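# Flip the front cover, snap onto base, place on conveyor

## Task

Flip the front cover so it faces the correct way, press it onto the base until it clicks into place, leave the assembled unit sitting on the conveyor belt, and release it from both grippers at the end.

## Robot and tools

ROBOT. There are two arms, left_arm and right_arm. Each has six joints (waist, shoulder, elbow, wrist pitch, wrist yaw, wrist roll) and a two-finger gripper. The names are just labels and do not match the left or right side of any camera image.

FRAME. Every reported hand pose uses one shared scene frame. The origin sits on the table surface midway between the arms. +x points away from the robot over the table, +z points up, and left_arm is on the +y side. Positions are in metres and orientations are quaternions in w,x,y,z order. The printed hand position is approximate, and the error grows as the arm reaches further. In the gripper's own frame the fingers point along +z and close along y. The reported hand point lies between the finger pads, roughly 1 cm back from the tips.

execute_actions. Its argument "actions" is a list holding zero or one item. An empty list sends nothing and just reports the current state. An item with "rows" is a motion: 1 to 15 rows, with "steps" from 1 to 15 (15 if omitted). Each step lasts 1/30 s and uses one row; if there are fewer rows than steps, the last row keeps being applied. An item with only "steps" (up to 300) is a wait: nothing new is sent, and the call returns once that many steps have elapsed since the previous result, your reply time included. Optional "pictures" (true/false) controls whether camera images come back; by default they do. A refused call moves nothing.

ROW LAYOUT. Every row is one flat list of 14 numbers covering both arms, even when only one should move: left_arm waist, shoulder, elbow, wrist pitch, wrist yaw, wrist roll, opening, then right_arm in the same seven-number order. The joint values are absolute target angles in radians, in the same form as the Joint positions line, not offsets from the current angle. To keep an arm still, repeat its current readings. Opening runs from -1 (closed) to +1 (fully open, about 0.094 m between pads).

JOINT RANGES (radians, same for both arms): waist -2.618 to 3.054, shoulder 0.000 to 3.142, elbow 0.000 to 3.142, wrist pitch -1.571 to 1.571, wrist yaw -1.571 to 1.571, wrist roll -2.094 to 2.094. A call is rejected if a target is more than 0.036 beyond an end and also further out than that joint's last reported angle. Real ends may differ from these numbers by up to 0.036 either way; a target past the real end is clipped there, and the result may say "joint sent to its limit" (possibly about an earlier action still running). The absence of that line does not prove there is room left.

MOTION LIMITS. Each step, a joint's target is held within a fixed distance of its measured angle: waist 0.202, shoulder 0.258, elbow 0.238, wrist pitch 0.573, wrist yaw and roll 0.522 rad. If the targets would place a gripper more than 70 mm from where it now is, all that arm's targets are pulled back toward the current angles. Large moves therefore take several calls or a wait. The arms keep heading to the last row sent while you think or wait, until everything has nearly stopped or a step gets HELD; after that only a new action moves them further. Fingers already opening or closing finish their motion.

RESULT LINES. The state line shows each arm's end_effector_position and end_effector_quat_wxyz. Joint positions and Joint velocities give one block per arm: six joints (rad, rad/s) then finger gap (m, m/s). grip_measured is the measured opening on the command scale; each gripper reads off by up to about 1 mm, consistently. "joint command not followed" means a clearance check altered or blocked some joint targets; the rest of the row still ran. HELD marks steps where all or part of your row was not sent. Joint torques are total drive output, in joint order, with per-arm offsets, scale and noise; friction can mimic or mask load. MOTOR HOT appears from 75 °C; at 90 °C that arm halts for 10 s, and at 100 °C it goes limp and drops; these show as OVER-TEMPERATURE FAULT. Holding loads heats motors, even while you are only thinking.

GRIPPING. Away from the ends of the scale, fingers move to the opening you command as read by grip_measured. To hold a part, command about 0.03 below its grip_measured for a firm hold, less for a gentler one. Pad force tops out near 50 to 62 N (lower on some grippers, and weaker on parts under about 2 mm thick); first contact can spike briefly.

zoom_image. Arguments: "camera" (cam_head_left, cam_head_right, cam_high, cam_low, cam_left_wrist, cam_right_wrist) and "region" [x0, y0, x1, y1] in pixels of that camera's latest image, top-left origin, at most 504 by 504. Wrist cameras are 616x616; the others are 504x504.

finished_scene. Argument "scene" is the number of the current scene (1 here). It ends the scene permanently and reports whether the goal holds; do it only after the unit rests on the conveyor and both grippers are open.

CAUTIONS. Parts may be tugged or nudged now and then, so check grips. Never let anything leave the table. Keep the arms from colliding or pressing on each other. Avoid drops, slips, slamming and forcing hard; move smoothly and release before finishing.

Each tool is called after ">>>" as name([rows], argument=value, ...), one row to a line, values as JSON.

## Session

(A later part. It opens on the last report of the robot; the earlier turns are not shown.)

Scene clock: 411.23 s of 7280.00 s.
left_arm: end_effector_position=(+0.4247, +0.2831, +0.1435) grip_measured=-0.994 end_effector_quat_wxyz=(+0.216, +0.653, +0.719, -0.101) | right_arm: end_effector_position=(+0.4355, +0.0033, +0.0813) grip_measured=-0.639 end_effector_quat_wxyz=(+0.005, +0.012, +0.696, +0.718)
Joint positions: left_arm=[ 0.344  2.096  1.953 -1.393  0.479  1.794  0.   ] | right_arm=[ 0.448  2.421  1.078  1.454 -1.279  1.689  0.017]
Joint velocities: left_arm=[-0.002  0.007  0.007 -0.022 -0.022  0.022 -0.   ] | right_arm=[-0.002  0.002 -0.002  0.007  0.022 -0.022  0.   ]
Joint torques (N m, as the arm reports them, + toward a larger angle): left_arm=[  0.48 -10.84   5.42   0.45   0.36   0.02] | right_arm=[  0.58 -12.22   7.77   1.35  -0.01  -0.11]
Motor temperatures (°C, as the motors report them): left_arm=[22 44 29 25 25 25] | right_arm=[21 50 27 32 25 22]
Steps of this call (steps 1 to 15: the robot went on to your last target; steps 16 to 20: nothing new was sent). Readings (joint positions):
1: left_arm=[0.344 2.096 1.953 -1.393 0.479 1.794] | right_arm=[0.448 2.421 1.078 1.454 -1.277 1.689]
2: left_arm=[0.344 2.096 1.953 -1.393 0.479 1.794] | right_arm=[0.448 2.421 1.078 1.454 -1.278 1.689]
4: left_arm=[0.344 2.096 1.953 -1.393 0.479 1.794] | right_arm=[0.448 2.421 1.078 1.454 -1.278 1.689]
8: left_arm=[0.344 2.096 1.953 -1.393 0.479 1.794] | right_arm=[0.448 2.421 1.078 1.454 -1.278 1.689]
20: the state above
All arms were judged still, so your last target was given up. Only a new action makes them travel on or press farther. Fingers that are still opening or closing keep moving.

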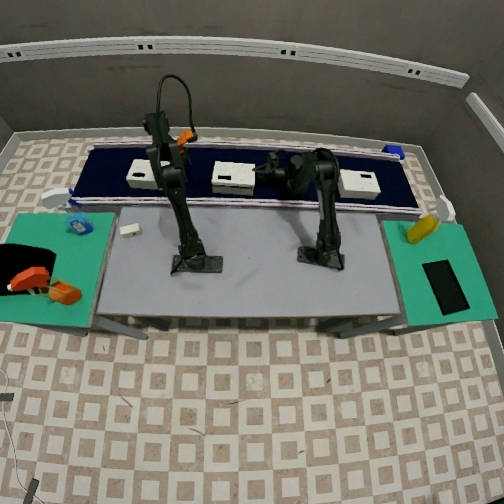

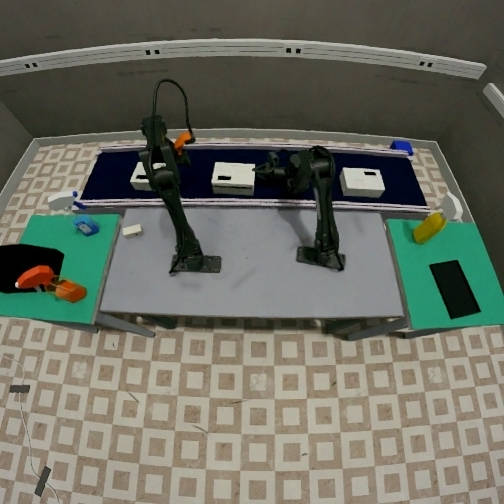

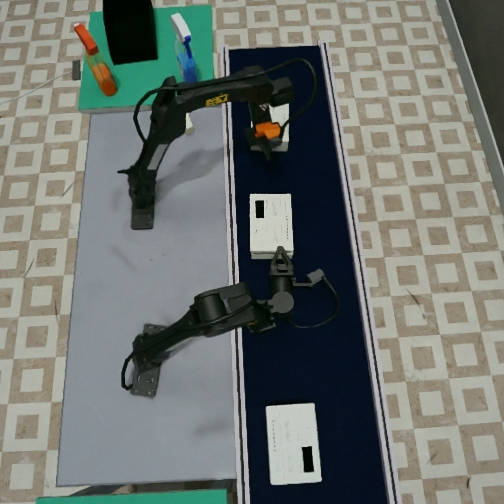

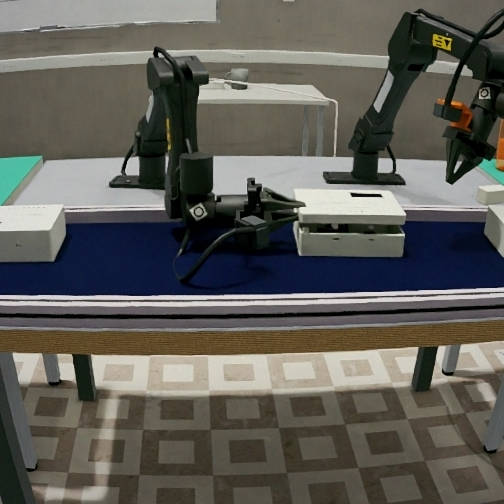

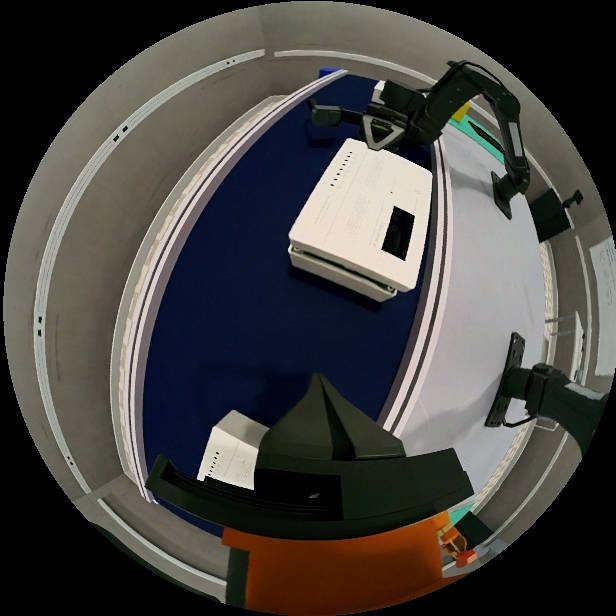

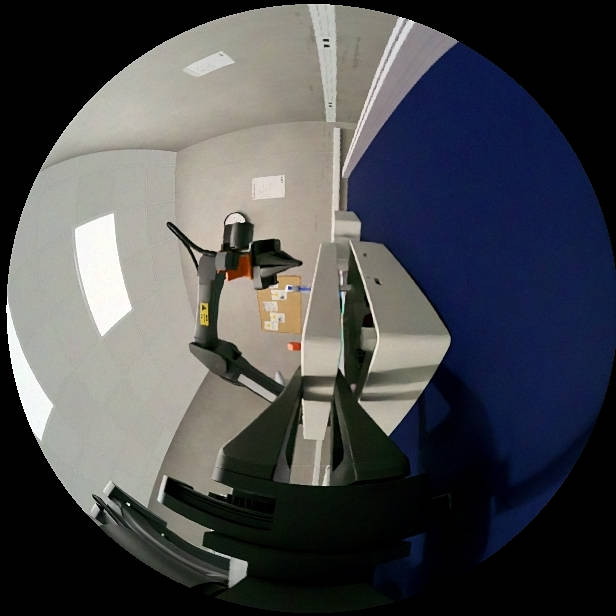

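>>> execute_actions([
  {"rows":[[0.35,2.08,1.95,-1.41,0.5,1.8,-1,0.45,2.422,1.108,1.49,-1.28,1.675,-0.68],[0.35,2.08,1.95,-1.41,0.5,1.8,-1,0.45,2.422,1.112,1.49,-1.28,1.675,-0.68],[0.35,2.08,1.95,-1.41,0.5,1.8,-1,0.45,2.422,1.116,1.49,-1.28,1.675,-0.68],[0.35,2.08,1.95,-1.41,0.5,1.8,-1,0.45,2.425,1.12,1.49,-1.28,1.675,-0.68],[0.35,2.08,1.95,-1.41,0.5,1.8,-1,0.45,2.428,1.123,1.49,-1.28,1.675,-0.68],[0.35,2.08,1.95,-1.41,0.5,1.8,-1,0.45,2.431,1.123,1.49,-1.28,1.675,-0.68],[0.35,2.08,1.95,-1.41,0.5,1.8,-1,0.45,2.434,1.123,1.49,-1.28,1.675,-0.68],[0.35,2.08,1.95,-1.41,0.5,1.8,-1,0.45,2.437,1.123,1.49,-1.28,1.675,-0.68]]},
], pictures=false)

>>> execute_actions([
  {"steps":20},
])

>>> zoom_image(camera="cam_right_wrist", region=[270,200,480,450])

>>> zoom_image(camera="cam_left_wrist", region=[260,120,460,320])

>>> zoom_image(camera="cam_low", region=[250,160,430,280])

Scene clock: 420.93 s of 7280.00 s.
left_arm: end_effector_position=(+0.4247, +0.2831, +0.1435) grip_measured=-0.994 end_effector_quat_wxyz=(+0.216, +0.653, +0.719, -0.101) | right_arm: end_effector_position=(+0.4391, +0.0043, +0.0796) grip_measured=-0.639 end_effector_quat_wxyz=(+0.007, +0.010, +0.695, +0.719)
Joint positions: left_arm=[ 0.344  2.096  1.953 -1.393  0.479  1.794  0.   ] | right_arm=[ 0.448  2.436  1.099  1.456 -1.279  1.689  0.017]
Joint velocities: left_arm=[ 0.007  0.017 -0.007 -0.022 -0.022 -0.051  0.   ] | right_arm=[ 0.002  0.002 -0.002  0.037 -0.022  0.051 -0.   ]
Joint torques (N m, as the arm reports them, + toward a larger angle): left_arm=[  0.45 -10.84   5.42   0.44   0.36   0.02] | right_arm=[  0.14 -12.47   7.57   1.33   0.05  -0.11]
Motor temperatures (°C, as the motors report them): left_arm=[22 44 29 25 25 25] | right_arm=[21 50 28 33 25 22]
Steps of this call (steps 1 to 90: nothing new was sent; then 6.20 s passed at rest; steps 91 to 105: all 15 steps of this action). Readings (joint positions):
91: left_arm=[0.344 2.096 1.953 -1.393 0.479 1.794] | right_arm=[0.448 2.421 1.078 1.454 -1.279 1.689]
92: left_arm=[0.344 2.096 1.953 -1.393 0.479 1.794] | right_arm=[0.448 2.421 1.078 1.454 -1.279 1.689]
94: left_arm=[0.344 2.096 1.953 -1.393 0.479 1.794] | right_arm=[0.448 2.422 1.083 1.454 -1.279 1.689]
98: left_arm=[0.344 2.096 1.953 -1.393 0.479 1.794] | right_arm=[0.448 2.427 1.098 1.455 -1.279 1.689]
105: the state above

Scene clock: 421.60 s of 7280.00 s.
left_arm: end_effector_position=(+0.4247, +0.2831, +0.1435) grip_measured=-0.994 end_effector_quat_wxyz=(+0.216, +0.653, +0.719, -0.101) | right_arm: end_effector_position=(+0.4391, +0.0043, +0.0796) grip_measured=-0.639 end_effector_quat_wxyz=(+0.007, +0.010, +0.695, +0.719)
Joint positions: left_arm=[ 0.344  2.096  1.953 -1.393  0.479  1.794  0.   ] | right_arm=[ 0.448  2.436  1.099  1.456 -1.279  1.689  0.017]
Joint velocities: left_arm=[ 0.017 -0.012 -0.012  0.051  0.037 -0.007 -0.   ] | right_arm=[ 0.002 -0.002 -0.012  0.007  0.051 -0.081 -0.   ]
Joint torques (N m, as the arm reports them, + toward a larger angle): left_arm=[  0.47 -10.85   5.43   0.45   0.35   0.02] | right_arm=[  0.14 -12.4    7.6    1.33   0.04  -0.11]
Motor temperatures (°C, as the motors report them): left_arm=[22 44 29 25 25 25] | right_arm=[21 50 28 33 25 22]
Steps of this call (steps 1 to 15: the robot went on to your last target; steps 16 to 20: nothing new was sent). Readings (joint positions):
1: left_arm=[0.344 2.096 1.953 -1.393 0.479 1.794] | right_arm=[0.448 2.436 1.099 1.456 -1.279 1.689]
2: left_arm=[0.344 2.096 1.953 -1.393 0.479 1.794] | right_arm=[0.448 2.436 1.099 1.456 -1.279 1.689]
4: left_arm=[0.344 2.096 1.953 -1.393 0.479 1.794] | right_arm=[0.448 2.436 1.099 1.456 -1.279 1.689]
8: left_arm=[0.344 2.096 1.953 -1.393 0.479 1.794] | right_arm=[0.448 2.436 1.099 1.456 -1.279 1.689]
20: the state above
All arms were judged still, so your last target was given up. Only a new action makes them travel on or press farther. Fingers that are still opening or closing keep moving.

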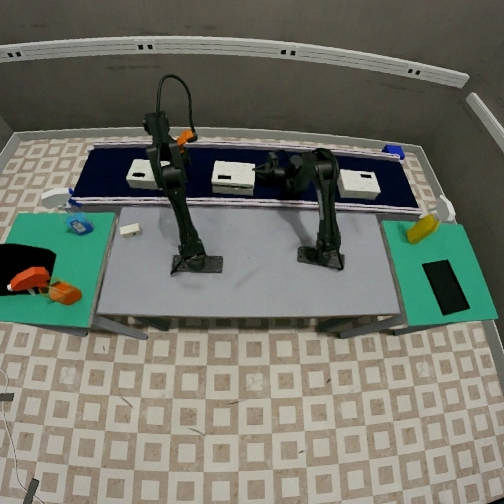

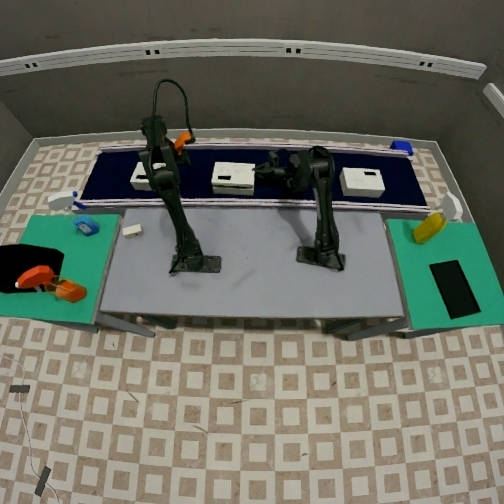

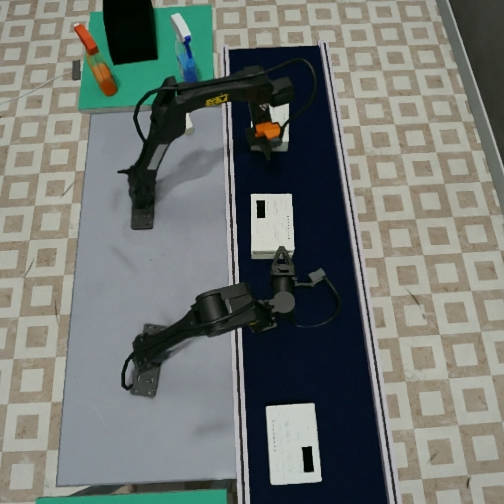

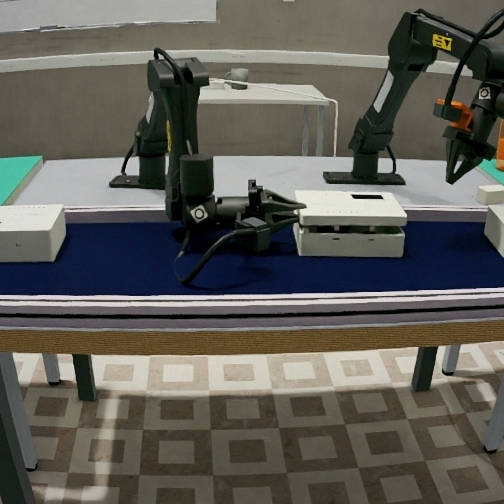

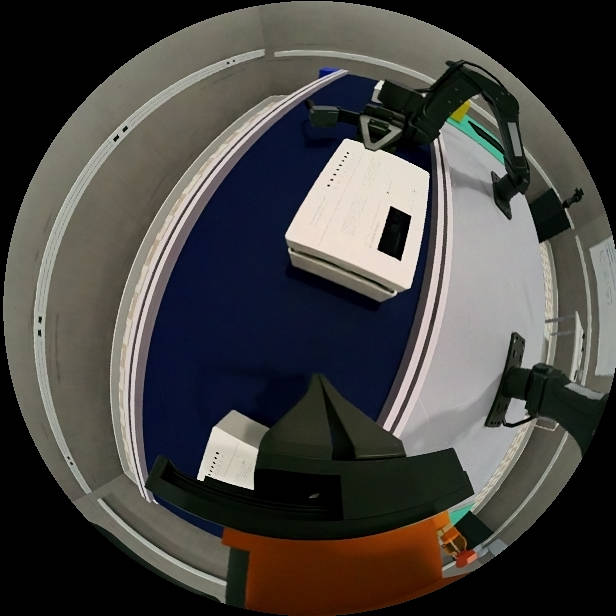

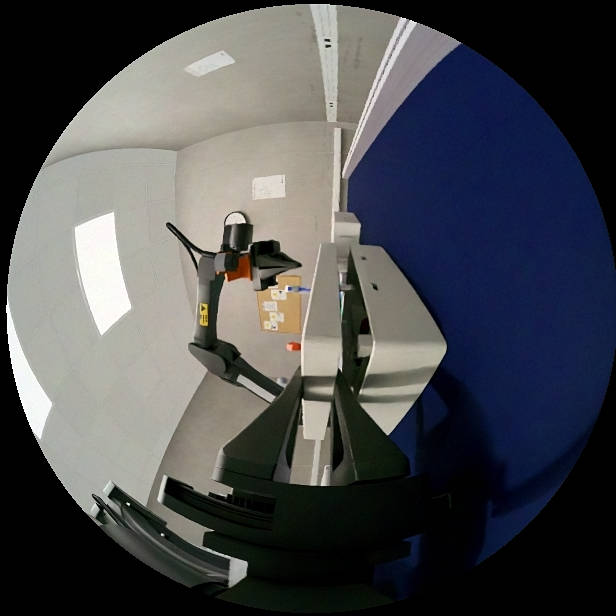

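Region (270, 200, 480, 450) of cam_right_wrist's 616x616 image, scaled by 2.016, with more detail than that image has; it fills the left 423 columns of this view, and the rest is white.

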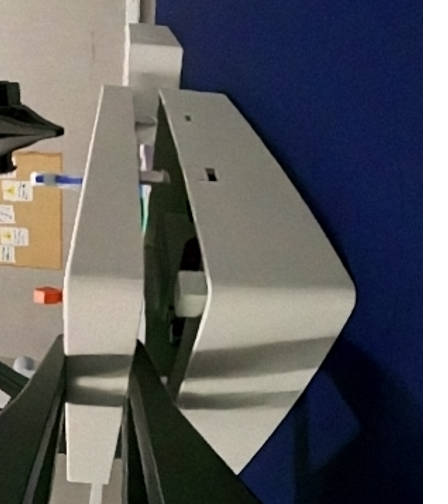

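Region (260, 120, 460, 320) of cam_left_wrist's 616x616 image, scaled by 2.520, with more detail than that image has.

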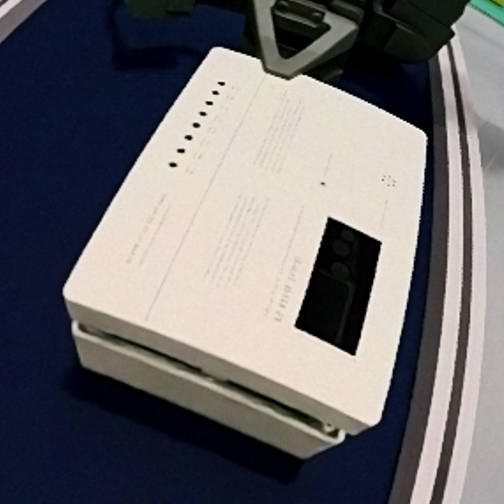

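Region (250, 160, 430, 280) of cam_low's 504x504 image, scaled by 2.800, with more detail than that image has.

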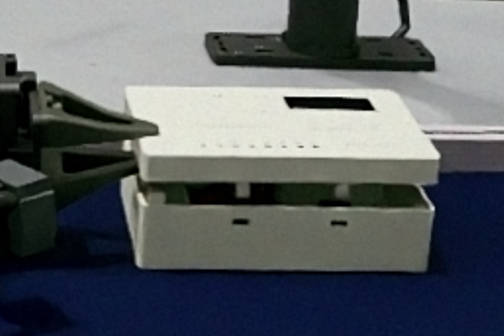

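>>> execute_actions([
  {"rows":[[0.35,2.08,1.95,-1.41,0.5,1.8,-1,0.445,2.437,1.115,1.49,-1.28,1.675,-0.68],[0.35,2.08,1.95,-1.41,0.5,1.8,-1,0.442,2.437,1.108,1.495,-1.28,1.675,-0.68],[0.35,2.08,1.95,-1.41,0.5,1.8,-1,0.44,2.437,1.102,1.5,-1.28,1.675,-0.68],[0.35,2.08,1.95,-1.41,0.5,1.8,-1,0.438,2.437,1.097,1.5,-1.28,1.675,-0.68],[0.35,2.08,1.95,-1.41,0.5,1.8,-1,0.438,2.437,1.094,1.5,-1.28,1.675,-0.68],[0.35,2.08,1.95,-1.41,0.5,1.8,-1,0.438,2.437,1.094,1.5,-1.28,1.675,-0.68],[0.35,2.08,1.95,-1.41,0.5,1.8,-1,0.438,2.44,1.094,1.5,-1.28,1.675,-0.68],[0.35,2.08,1.95,-1.41,0.5,1.8,-1,0.438,2.443,1.094,1.505,-1.28,1.675,-0.68]]},
], pictures=false)

>>> execute_actions([
  {"steps":20},
])

>>> zoom_image(camera="cam_right_wrist", region=[270,200,480,450])

>>> zoom_image(camera="cam_left_wrist", region=[260,120,460,320])

>>> zoom_image(camera="cam_low", region=[250,160,430,280])

Scene clock: 433.63 s of 7280.00 s.
left_arm: end_effector_position=(+0.4247, +0.2831, +0.1435) grip_measured=-0.994 end_effector_quat_wxyz=(+0.216, +0.653, +0.719, -0.101) | right_arm: end_effector_position=(+0.4389, +0.0042, +0.0808) grip_measured=-0.639 end_effector_quat_wxyz=(+0.010, +0.007, +0.694, +0.720)
Joint positions: left_arm=[ 0.344  2.096  1.953 -1.393  0.479  1.794  0.   ] | right_arm=[ 0.448  2.436  1.099  1.465 -1.279  1.689  0.017]
Joint velocities: left_arm=[ 0.007 -0.007  0.017  0.007  0.007 -0.007 -0.001] | right_arm=[ 0.002 -0.002 -0.007 -0.066 -0.007 -0.051 -0.   ]
Joint torques (N m, as the arm reports them, + toward a larger angle): left_arm=[  0.48 -10.83   5.41   0.45   0.36   0.03] | right_arm=[ -0.86 -11.84   4.79   1.36   0.05  -0.11]
Motor temperatures (°C, as the motors report them): left_arm=[22 45 29 25 25 25] | right_arm=[21 50 28 33 25 22]
Steps of this call (steps 1 to 90: nothing new was sent; then 8.53 s passed at rest; steps 91 to 105: all 15 steps of this action). Readings (joint positions):
91: left_arm=[0.344 2.096 1.953 -1.393 0.479 1.794] | right_arm=[0.448 2.436 1.099 1.456 -1.279 1.689]
92: left_arm=[0.344 2.096 1.953 -1.393 0.479 1.794] | right_arm=[0.448 2.436 1.099 1.456 -1.279 1.689]
94: left_arm=[0.344 2.096 1.953 -1.393 0.479 1.794] | right_arm=[0.448 2.436 1.099 1.457 -1.279 1.689]
98: left_arm=[0.344 2.096 1.953 -1.393 0.479 1.794] | right_arm=[0.448 2.436 1.099 1.460 -1.279 1.689]
105: the state above

Scene clock: 434.30 s of 7280.00 s.
left_arm: end_effector_position=(+0.4247, +0.2831, +0.1435) grip_measured=-0.994 end_effector_quat_wxyz=(+0.216, +0.653, +0.719, -0.101) | right_arm: end_effector_position=(+0.4389, +0.0042, +0.0809) grip_measured=-0.639 end_effector_quat_wxyz=(+0.010, +0.006, +0.694, +0.720)
Joint positions: left_arm=[ 0.344  2.096  1.953 -1.393  0.479  1.794  0.   ] | right_arm=[ 0.448  2.436  1.099  1.466 -1.279  1.689  0.017]
Joint velocities: left_arm=[-0.002  0.002 -0.002 -0.066  0.007 -0.051  0.001] | right_arm=[-0.002  0.012 -0.017 -0.037 -0.007 -0.007 -0.001]
Joint torques (N m, as the arm reports them, + toward a larger angle): left_arm=[  0.48 -10.83   5.42   0.45   0.36   0.02] | right_arm=[ -0.86 -11.84   4.79   1.37   0.05  -0.11]
Motor temperatures (°C, as the motors report them): left_arm=[22 45 29 25 25 25] | right_arm=[21 50 28 33 25 22]
Steps of this call (steps 1 to 15: the robot went on to your last target; steps 16 to 20: nothing new was sent). Readings (joint positions):
1: left_arm=[0.344 2.096 1.953 -1.393 0.479 1.794] | right_arm=[0.448 2.436 1.099 1.465 -1.279 1.689]
2: left_arm=[0.344 2.096 1.953 -1.393 0.479 1.794] | right_arm=[0.448 2.436 1.099 1.466 -1.279 1.689]
4: left_arm=[0.344 2.096 1.953 -1.393 0.479 1.794] | right_arm=[0.448 2.436 1.099 1.466 -1.279 1.689]
8: left_arm=[0.344 2.096 1.953 -1.393 0.479 1.794] | right_arm=[0.448 2.436 1.099 1.466 -1.279 1.689]
20: the state above
All arms were judged still, so your last target was given up. Only a new action makes them travel on or press farther. Fingers that are still opening or closing keep moving.

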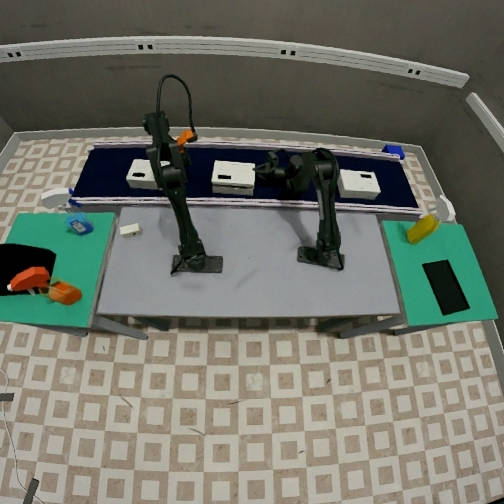

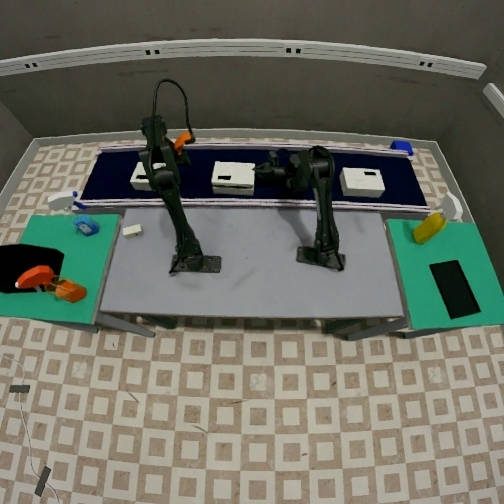

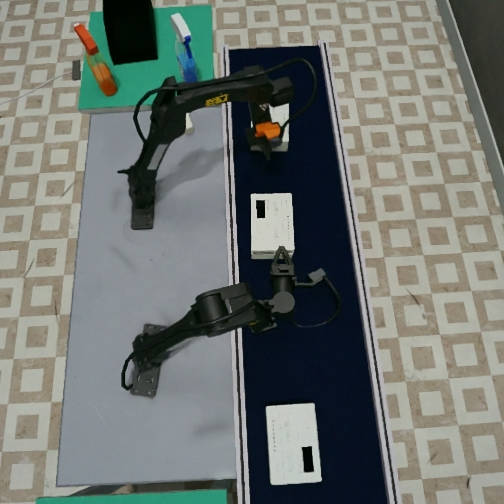

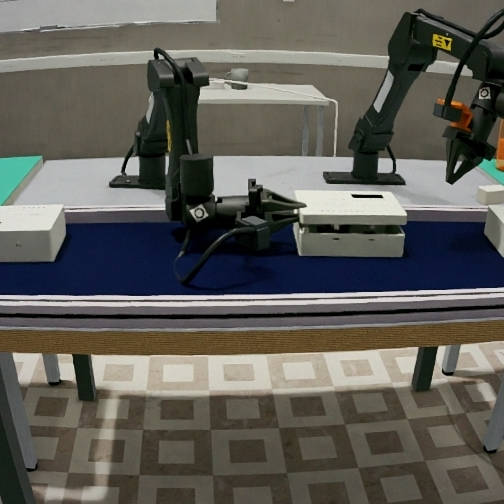

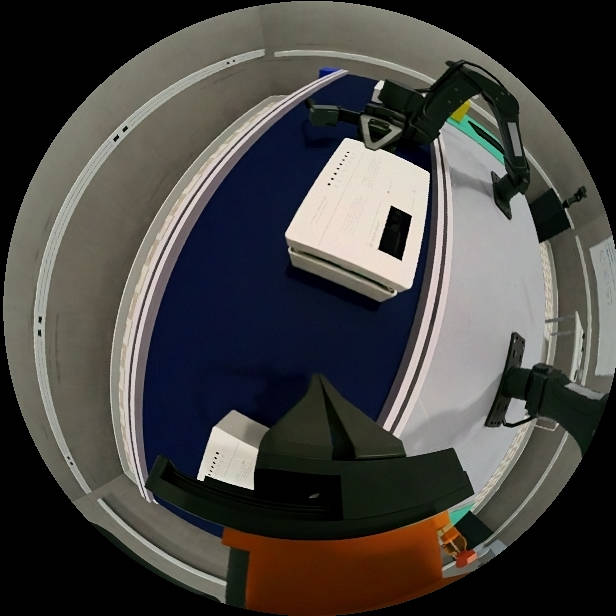

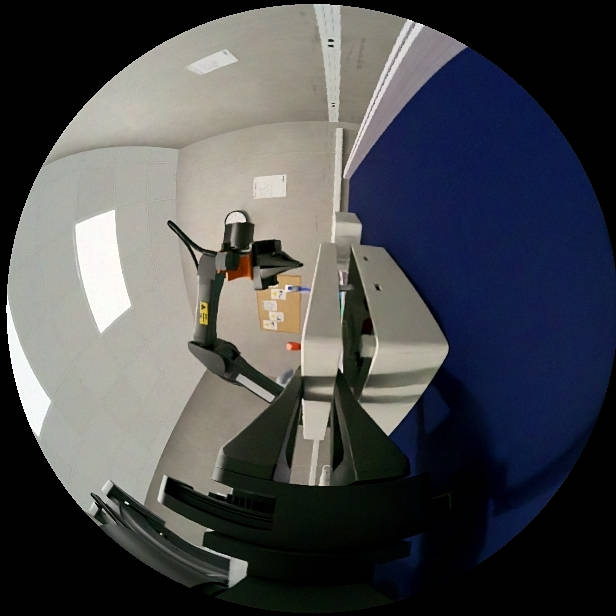

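Region (270, 200, 480, 450) of cam_right_wrist's 616x616 image, scaled by 2.016, with more detail than that image has; it fills the left 423 columns of this view, and the rest is white.

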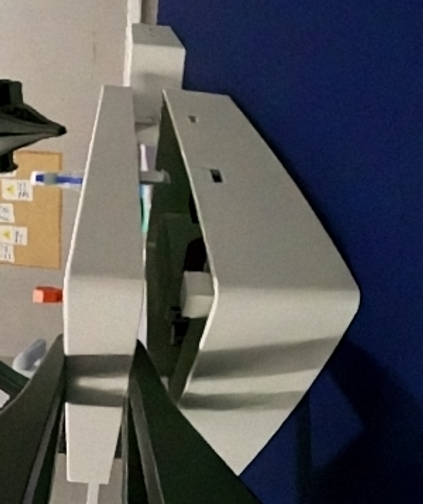

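Region (260, 120, 460, 320) of cam_left_wrist's 616x616 image, scaled by 2.520, with more detail than that image has.

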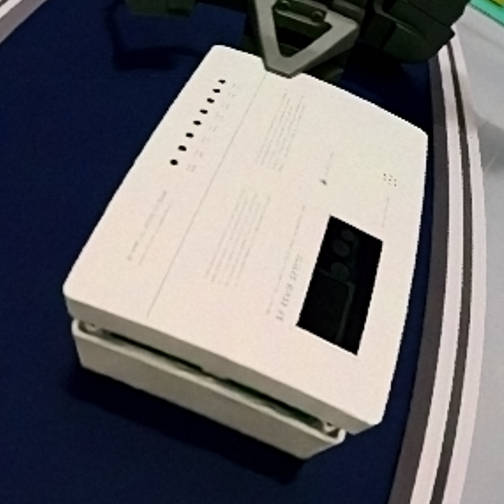

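Region (250, 160, 430, 280) of cam_low's 504x504 image, scaled by 2.800, with more detail than that image has.

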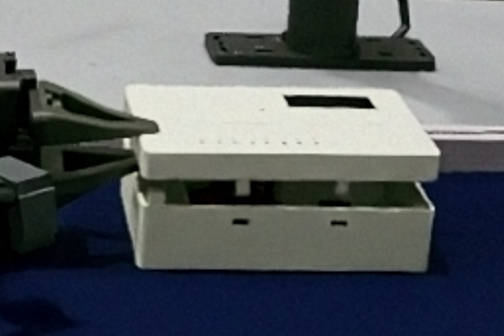

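Stiction. Lower with the shoulder.

>>> execute_actions([
  {"rows":[[0.35,2.08,1.95,-1.41,0.5,1.8,-1,0.438,2.446,1.092,1.5,-1.28,1.675,-0.68],[0.35,2.08,1.95,-1.41,0.5,1.8,-1,0.438,2.449,1.091,1.5,-1.28,1.675,-0.68]]},
], pictures=false)

>>> execute_actions([
  {"steps":15},
])

>>> zoom_image(camera="cam_right_wrist", region=[270,200,480,450])

>>> zoom_image(camera="cam_low", region=[250,160,430,280])

Scene clock: 440.23 s of 7280.00 s.
left_arm: end_effector_position=(+0.4247, +0.2831, +0.1435) grip_measured=-0.994 end_effector_quat_wxyz=(+0.216, +0.653, +0.719, -0.101) | right_arm: end_effector_position=(+0.4384, +0.0041, +0.0755) grip_measured=-0.639 end_effector_quat_wxyz=(+0.007, +0.010, +0.695, +0.719)
Joint positions: left_arm=[ 0.344  2.096  1.953 -1.393  0.479  1.794  0.   ] | right_arm=[ 0.448  2.449  1.099  1.467 -1.279  1.689  0.017]
Joint velocities: left_arm=[ 0.002  0.032 -0.007 -0.066 -0.022 -0.037 -0.   ] | right_arm=[-0.017  0.002 -0.017  0.037  0.007 -0.037 -0.001]
Joint torques (N m, as the arm reports them, + toward a larger angle): left_arm=[  0.47 -10.83   5.41   0.45   0.36   0.03] | right_arm=[ -0.87 -12.45   4.46   1.32   0.06  -0.12]
Motor temperatures (°C, as the motors report them): left_arm=[22 45 29 25 25 25] | right_arm=[21 50 27 33 25 22]
Steps of this call (steps 1 to 90: nothing new was sent; then 2.43 s passed at rest; steps 91 to 105: all 15 steps of this action). Readings (joint positions):
91: left_arm=[0.344 2.096 1.953 -1.393 0.479 1.794] | right_arm=[0.448 2.436 1.099 1.466 -1.279 1.689]
92: left_arm=[0.344 2.096 1.953 -1.393 0.479 1.794] | right_arm=[0.448 2.437 1.099 1.467 -1.279 1.689]
94: left_arm=[0.344 2.096 1.953 -1.393 0.479 1.794] | right_arm=[0.448 2.441 1.099 1.467 -1.279 1.689]
98: left_arm=[0.344 2.096 1.953 -1.393 0.479 1.794] | right_arm=[0.448 2.448 1.099 1.467 -1.279 1.689]
105: the state above

Scene clock: 440.73 s of 7280.00 s.
left_arm: end_effector_position=(+0.4247, +0.2831, +0.1435) grip_measured=-0.994 end_effector_quat_wxyz=(+0.216, +0.653, +0.719, -0.101) | right_arm: end_effector_position=(+0.4384, +0.0041, +0.0755) grip_measured=-0.639 end_effector_quat_wxyz=(+0.007, +0.010, +0.695, +0.719)
Joint positions: left_arm=[ 0.344  2.096  1.953 -1.393  0.479  1.794  0.   ] | right_arm=[ 0.448  2.449  1.099  1.467 -1.279  1.689  0.017]
Joint velocities: left_arm=[ 0.007 -0.002  0.002 -0.066 -0.051  0.037  0.001] | right_arm=[-0.012  0.002 -0.012 -0.051 -0.007  0.007  0.   ]
Joint torques (N m, as the arm reports them, + toward a larger angle): left_arm=[  0.48 -10.84   5.42   0.45   0.36   0.03] | right_arm=[ -0.86 -12.45   4.41   1.32   0.04  -0.12]
Motor temperatures (°C, as the motors report them): left_arm=[22 45 29 25 25 25] | right_arm=[21 50 27 33 25 22]
Steps of this call (steps 1 to 15: the robot went on to your last target). Readings (joint positions):
1: left_arm=[0.344 2.096 1.953 -1.393 0.479 1.794] | right_arm=[0.448 2.449 1.099 1.467 -1.279 1.689]
2: left_arm=[0.344 2.096 1.953 -1.393 0.479 1.794] | right_arm=[0.448 2.449 1.099 1.467 -1.279 1.689]
4: left_arm=[0.344 2.096 1.953 -1.393 0.479 1.794] | right_arm=[0.448 2.449 1.099 1.467 -1.279 1.689]
8: left_arm=[0.344 2.096 1.953 -1.393 0.479 1.794] | right_arm=[0.448 2.449 1.099 1.467 -1.279 1.689]
15: the state above
All arms were judged still, so your last target was given up. Only a new action makes them travel on or press farther. Fingers that are still opening or closing keep moving.

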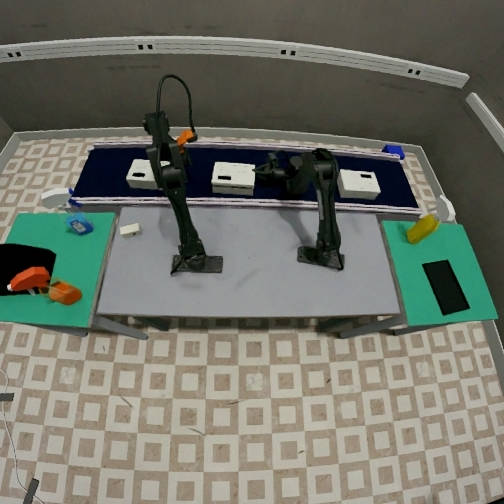

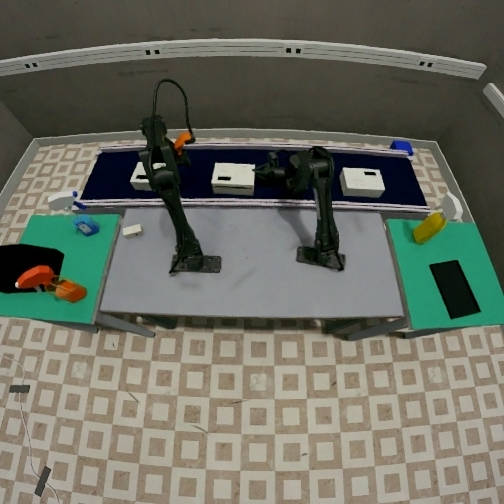

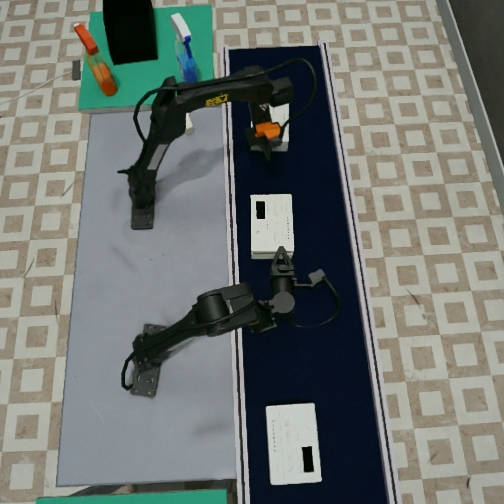

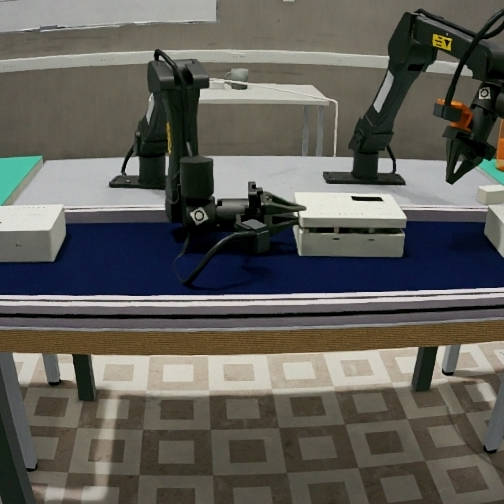

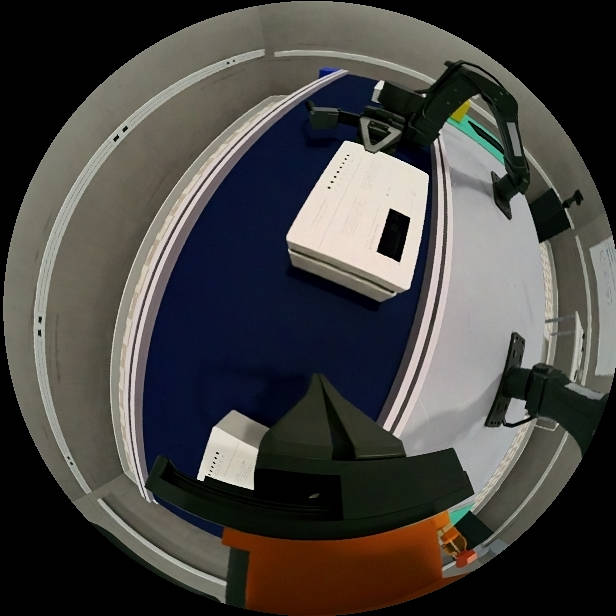

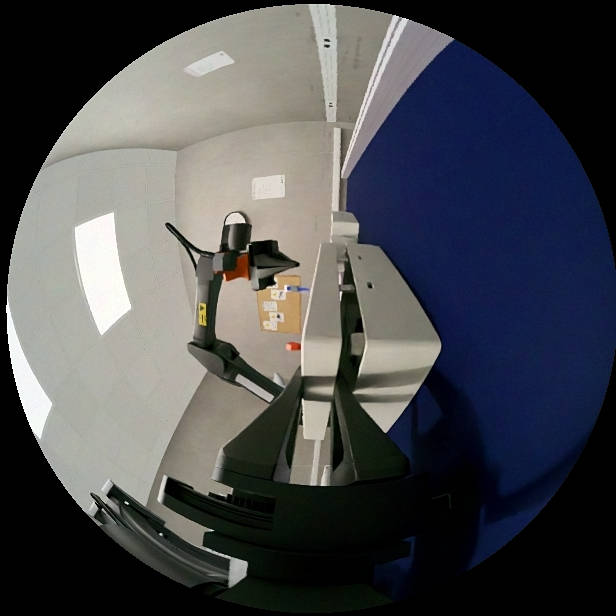

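Region (270, 200, 480, 450) of cam_right_wrist's 616x616 image, scaled by 2.016, with more detail than that image has; it fills the left 423 columns of this view, and the rest is white.

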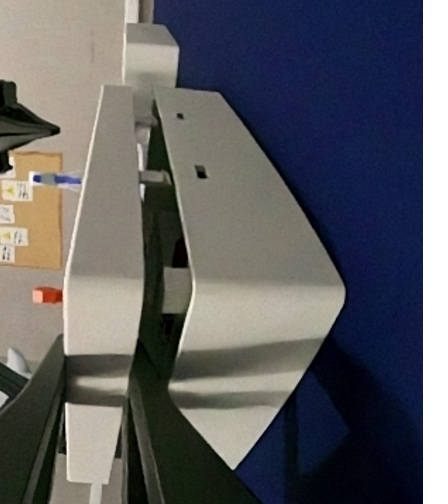

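Region (250, 160, 430, 280) of cam_low's 504x504 image, scaled by 2.800, with more detail than that image has.

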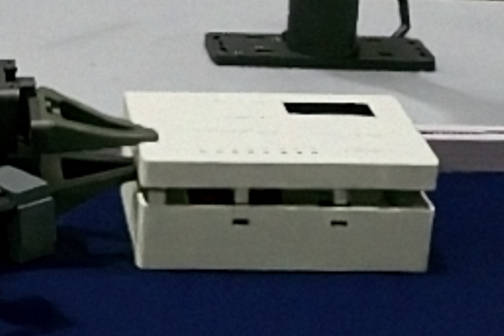

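>>> execute_actions([
  {"rows":[[0.35,2.08,1.95,-1.41,0.5,1.8,-1,0.446,2.449,1.1,1.48,-1.28,1.675,-0.64],[0.35,2.08,1.95,-1.41,0.5,1.8,-1,0.446,2.449,1.1,1.48,-1.28,1.675,-0.62],[0.35,2.08,1.95,-1.41,0.5,1.8,-1,0.446,2.449,1.1,1.48,-1.28,1.675,-0.61],[0.35,2.08,1.95,-1.41,0.5,1.8,-1,0.446,2.449,1.1,1.48,-1.28,1.675,-0.6],[0.35,2.08,1.95,-1.41,0.5,1.8,-1,0.446,2.449,1.1,1.48,-1.28,1.675,-0.59],[0.35,2.08,1.95,-1.41,0.5,1.8,-1,0.446,2.449,1.1,1.48,-1.28,1.675,-0.58],[0.35,2.08,1.95,-1.41,0.5,1.8,-1,0.446,2.449,1.1,1.48,-1.28,1.675,-0.57],[0.35,2.08,1.95,-1.41,0.5,1.8,-1,0.446,2.449,1.1,1.48,-1.28,1.675,-0.56]]},
])

>>> zoom_image(camera="cam_right_wrist", region=[270,200,480,450])

>>> zoom_image(camera="cam_low", region=[250,160,430,280])

Scene clock: 450.73 s of 7280.00 s.
left_arm: end_effector_position=(+0.4247, +0.2831, +0.1435) grip_measured=-0.994 end_effector_quat_wxyz=(+0.216, +0.653, +0.719, -0.101) | right_arm: end_effector_position=(+0.4384, +0.0041, +0.0755) grip_measured=-0.562 end_effector_quat_wxyz=(+0.007, +0.010, +0.695, +0.719)
Joint positions: left_arm=[ 0.344  2.096  1.953 -1.393  0.479  1.794  0.   ] | right_arm=[ 0.448  2.449  1.099  1.467 -1.279  1.689  0.021]
Joint velocities: left_arm=[ 0.017  0.012 -0.022 -0.007 -0.022 -0.051 -0.001] | right_arm=[-0.007  0.002  0.002 -0.007 -0.051  0.037  0.001]
Joint torques (N m, as the arm reports them, + toward a larger angle): left_arm=[  0.48 -10.84   5.42   0.44   0.36   0.03] | right_arm=[ -0.2  -12.47   5.29   1.14   0.04  -0.11]
Motor temperatures (°C, as the motors report them): left_arm=[22 45 29 25 25 25] | right_arm=[21 50 27 33 25 22]
Steps of this call (steps 1 to 90: nothing new was sent; then 6.50 s passed at rest; steps 91 to 105: all 15 steps of this action). Readings (joint positions):
91: left_arm=[0.344 2.096 1.953 -1.393 0.479 1.794] | right_arm=[0.448 2.449 1.099 1.467 -1.279 1.689]
92: left_arm=[0.344 2.096 1.953 -1.393 0.479 1.794] | right_arm=[0.448 2.449 1.099 1.467 -1.279 1.689]
94: left_arm=[0.344 2.096 1.953 -1.393 0.479 1.794] | right_arm=[0.448 2.449 1.099 1.467 -1.279 1.689]
98: left_arm=[0.344 2.096 1.953 -1.393 0.479 1.794] | right_arm=[0.448 2.449 1.099 1.467 -1.279 1.689]
105: the state above

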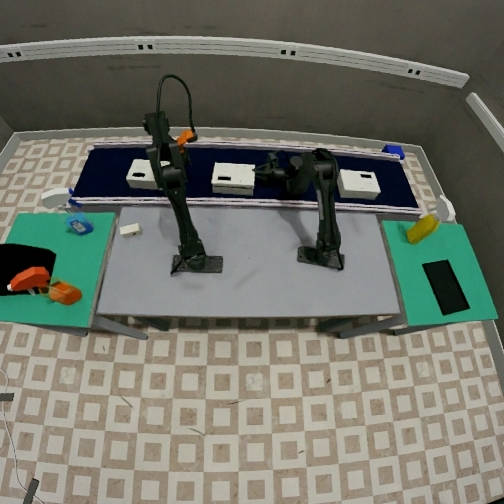

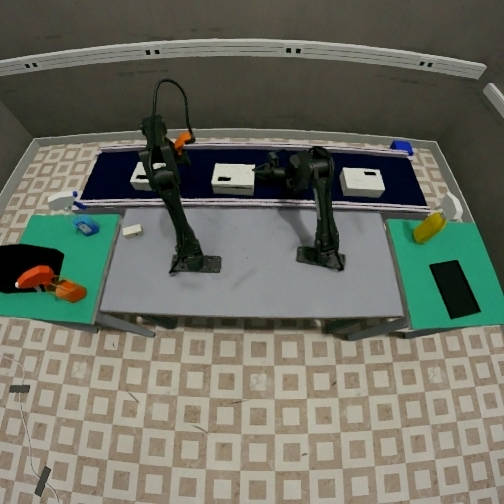

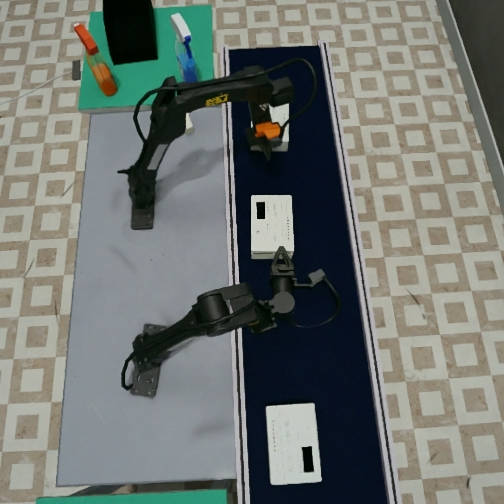

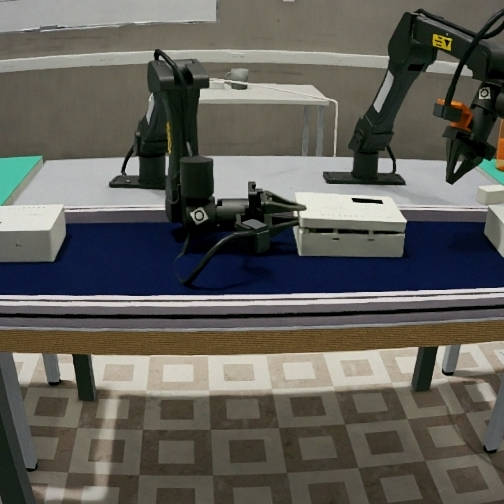

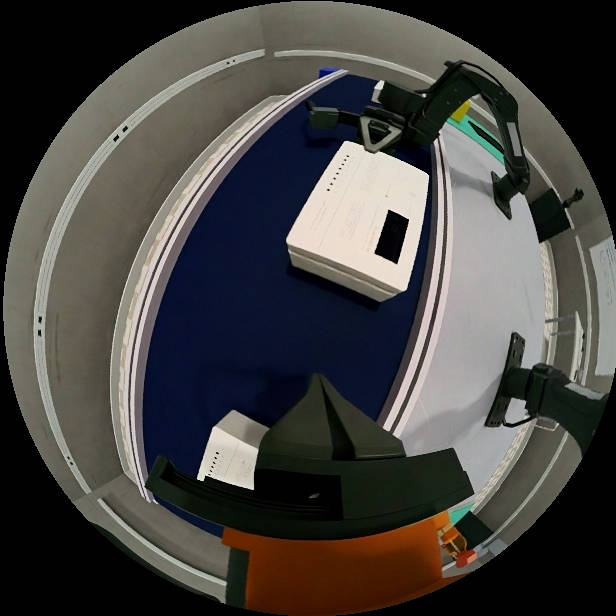

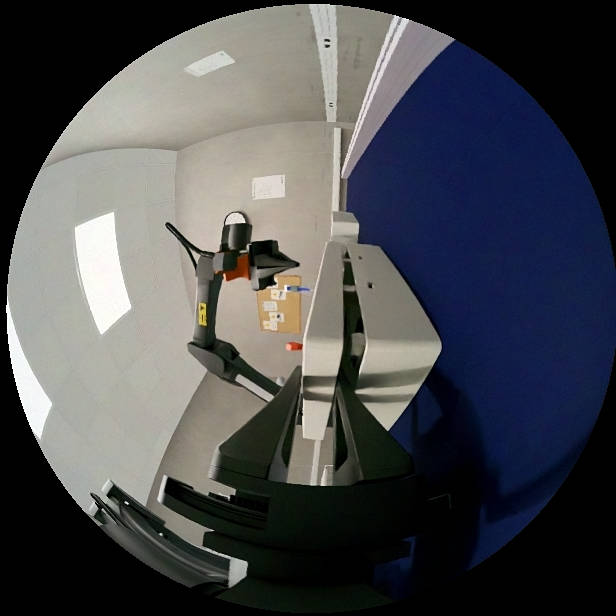

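Region (270, 200, 480, 450) of cam_right_wrist's 616x616 image, scaled by 2.016, with more detail than that image has; it fills the left 423 columns of this view, and the rest is white.

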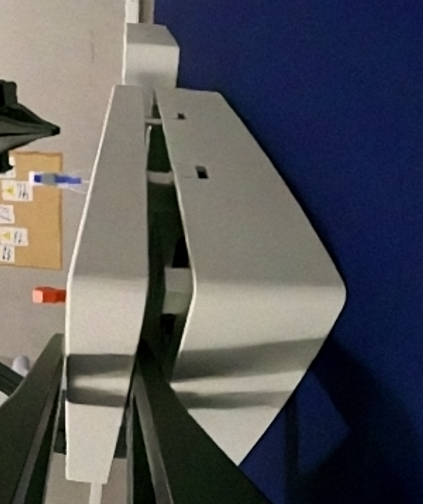

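Region (250, 160, 430, 280) of cam_low's 504x504 image, scaled by 2.800, with more detail than that image has.

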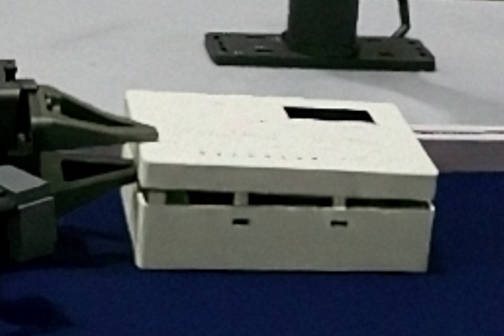

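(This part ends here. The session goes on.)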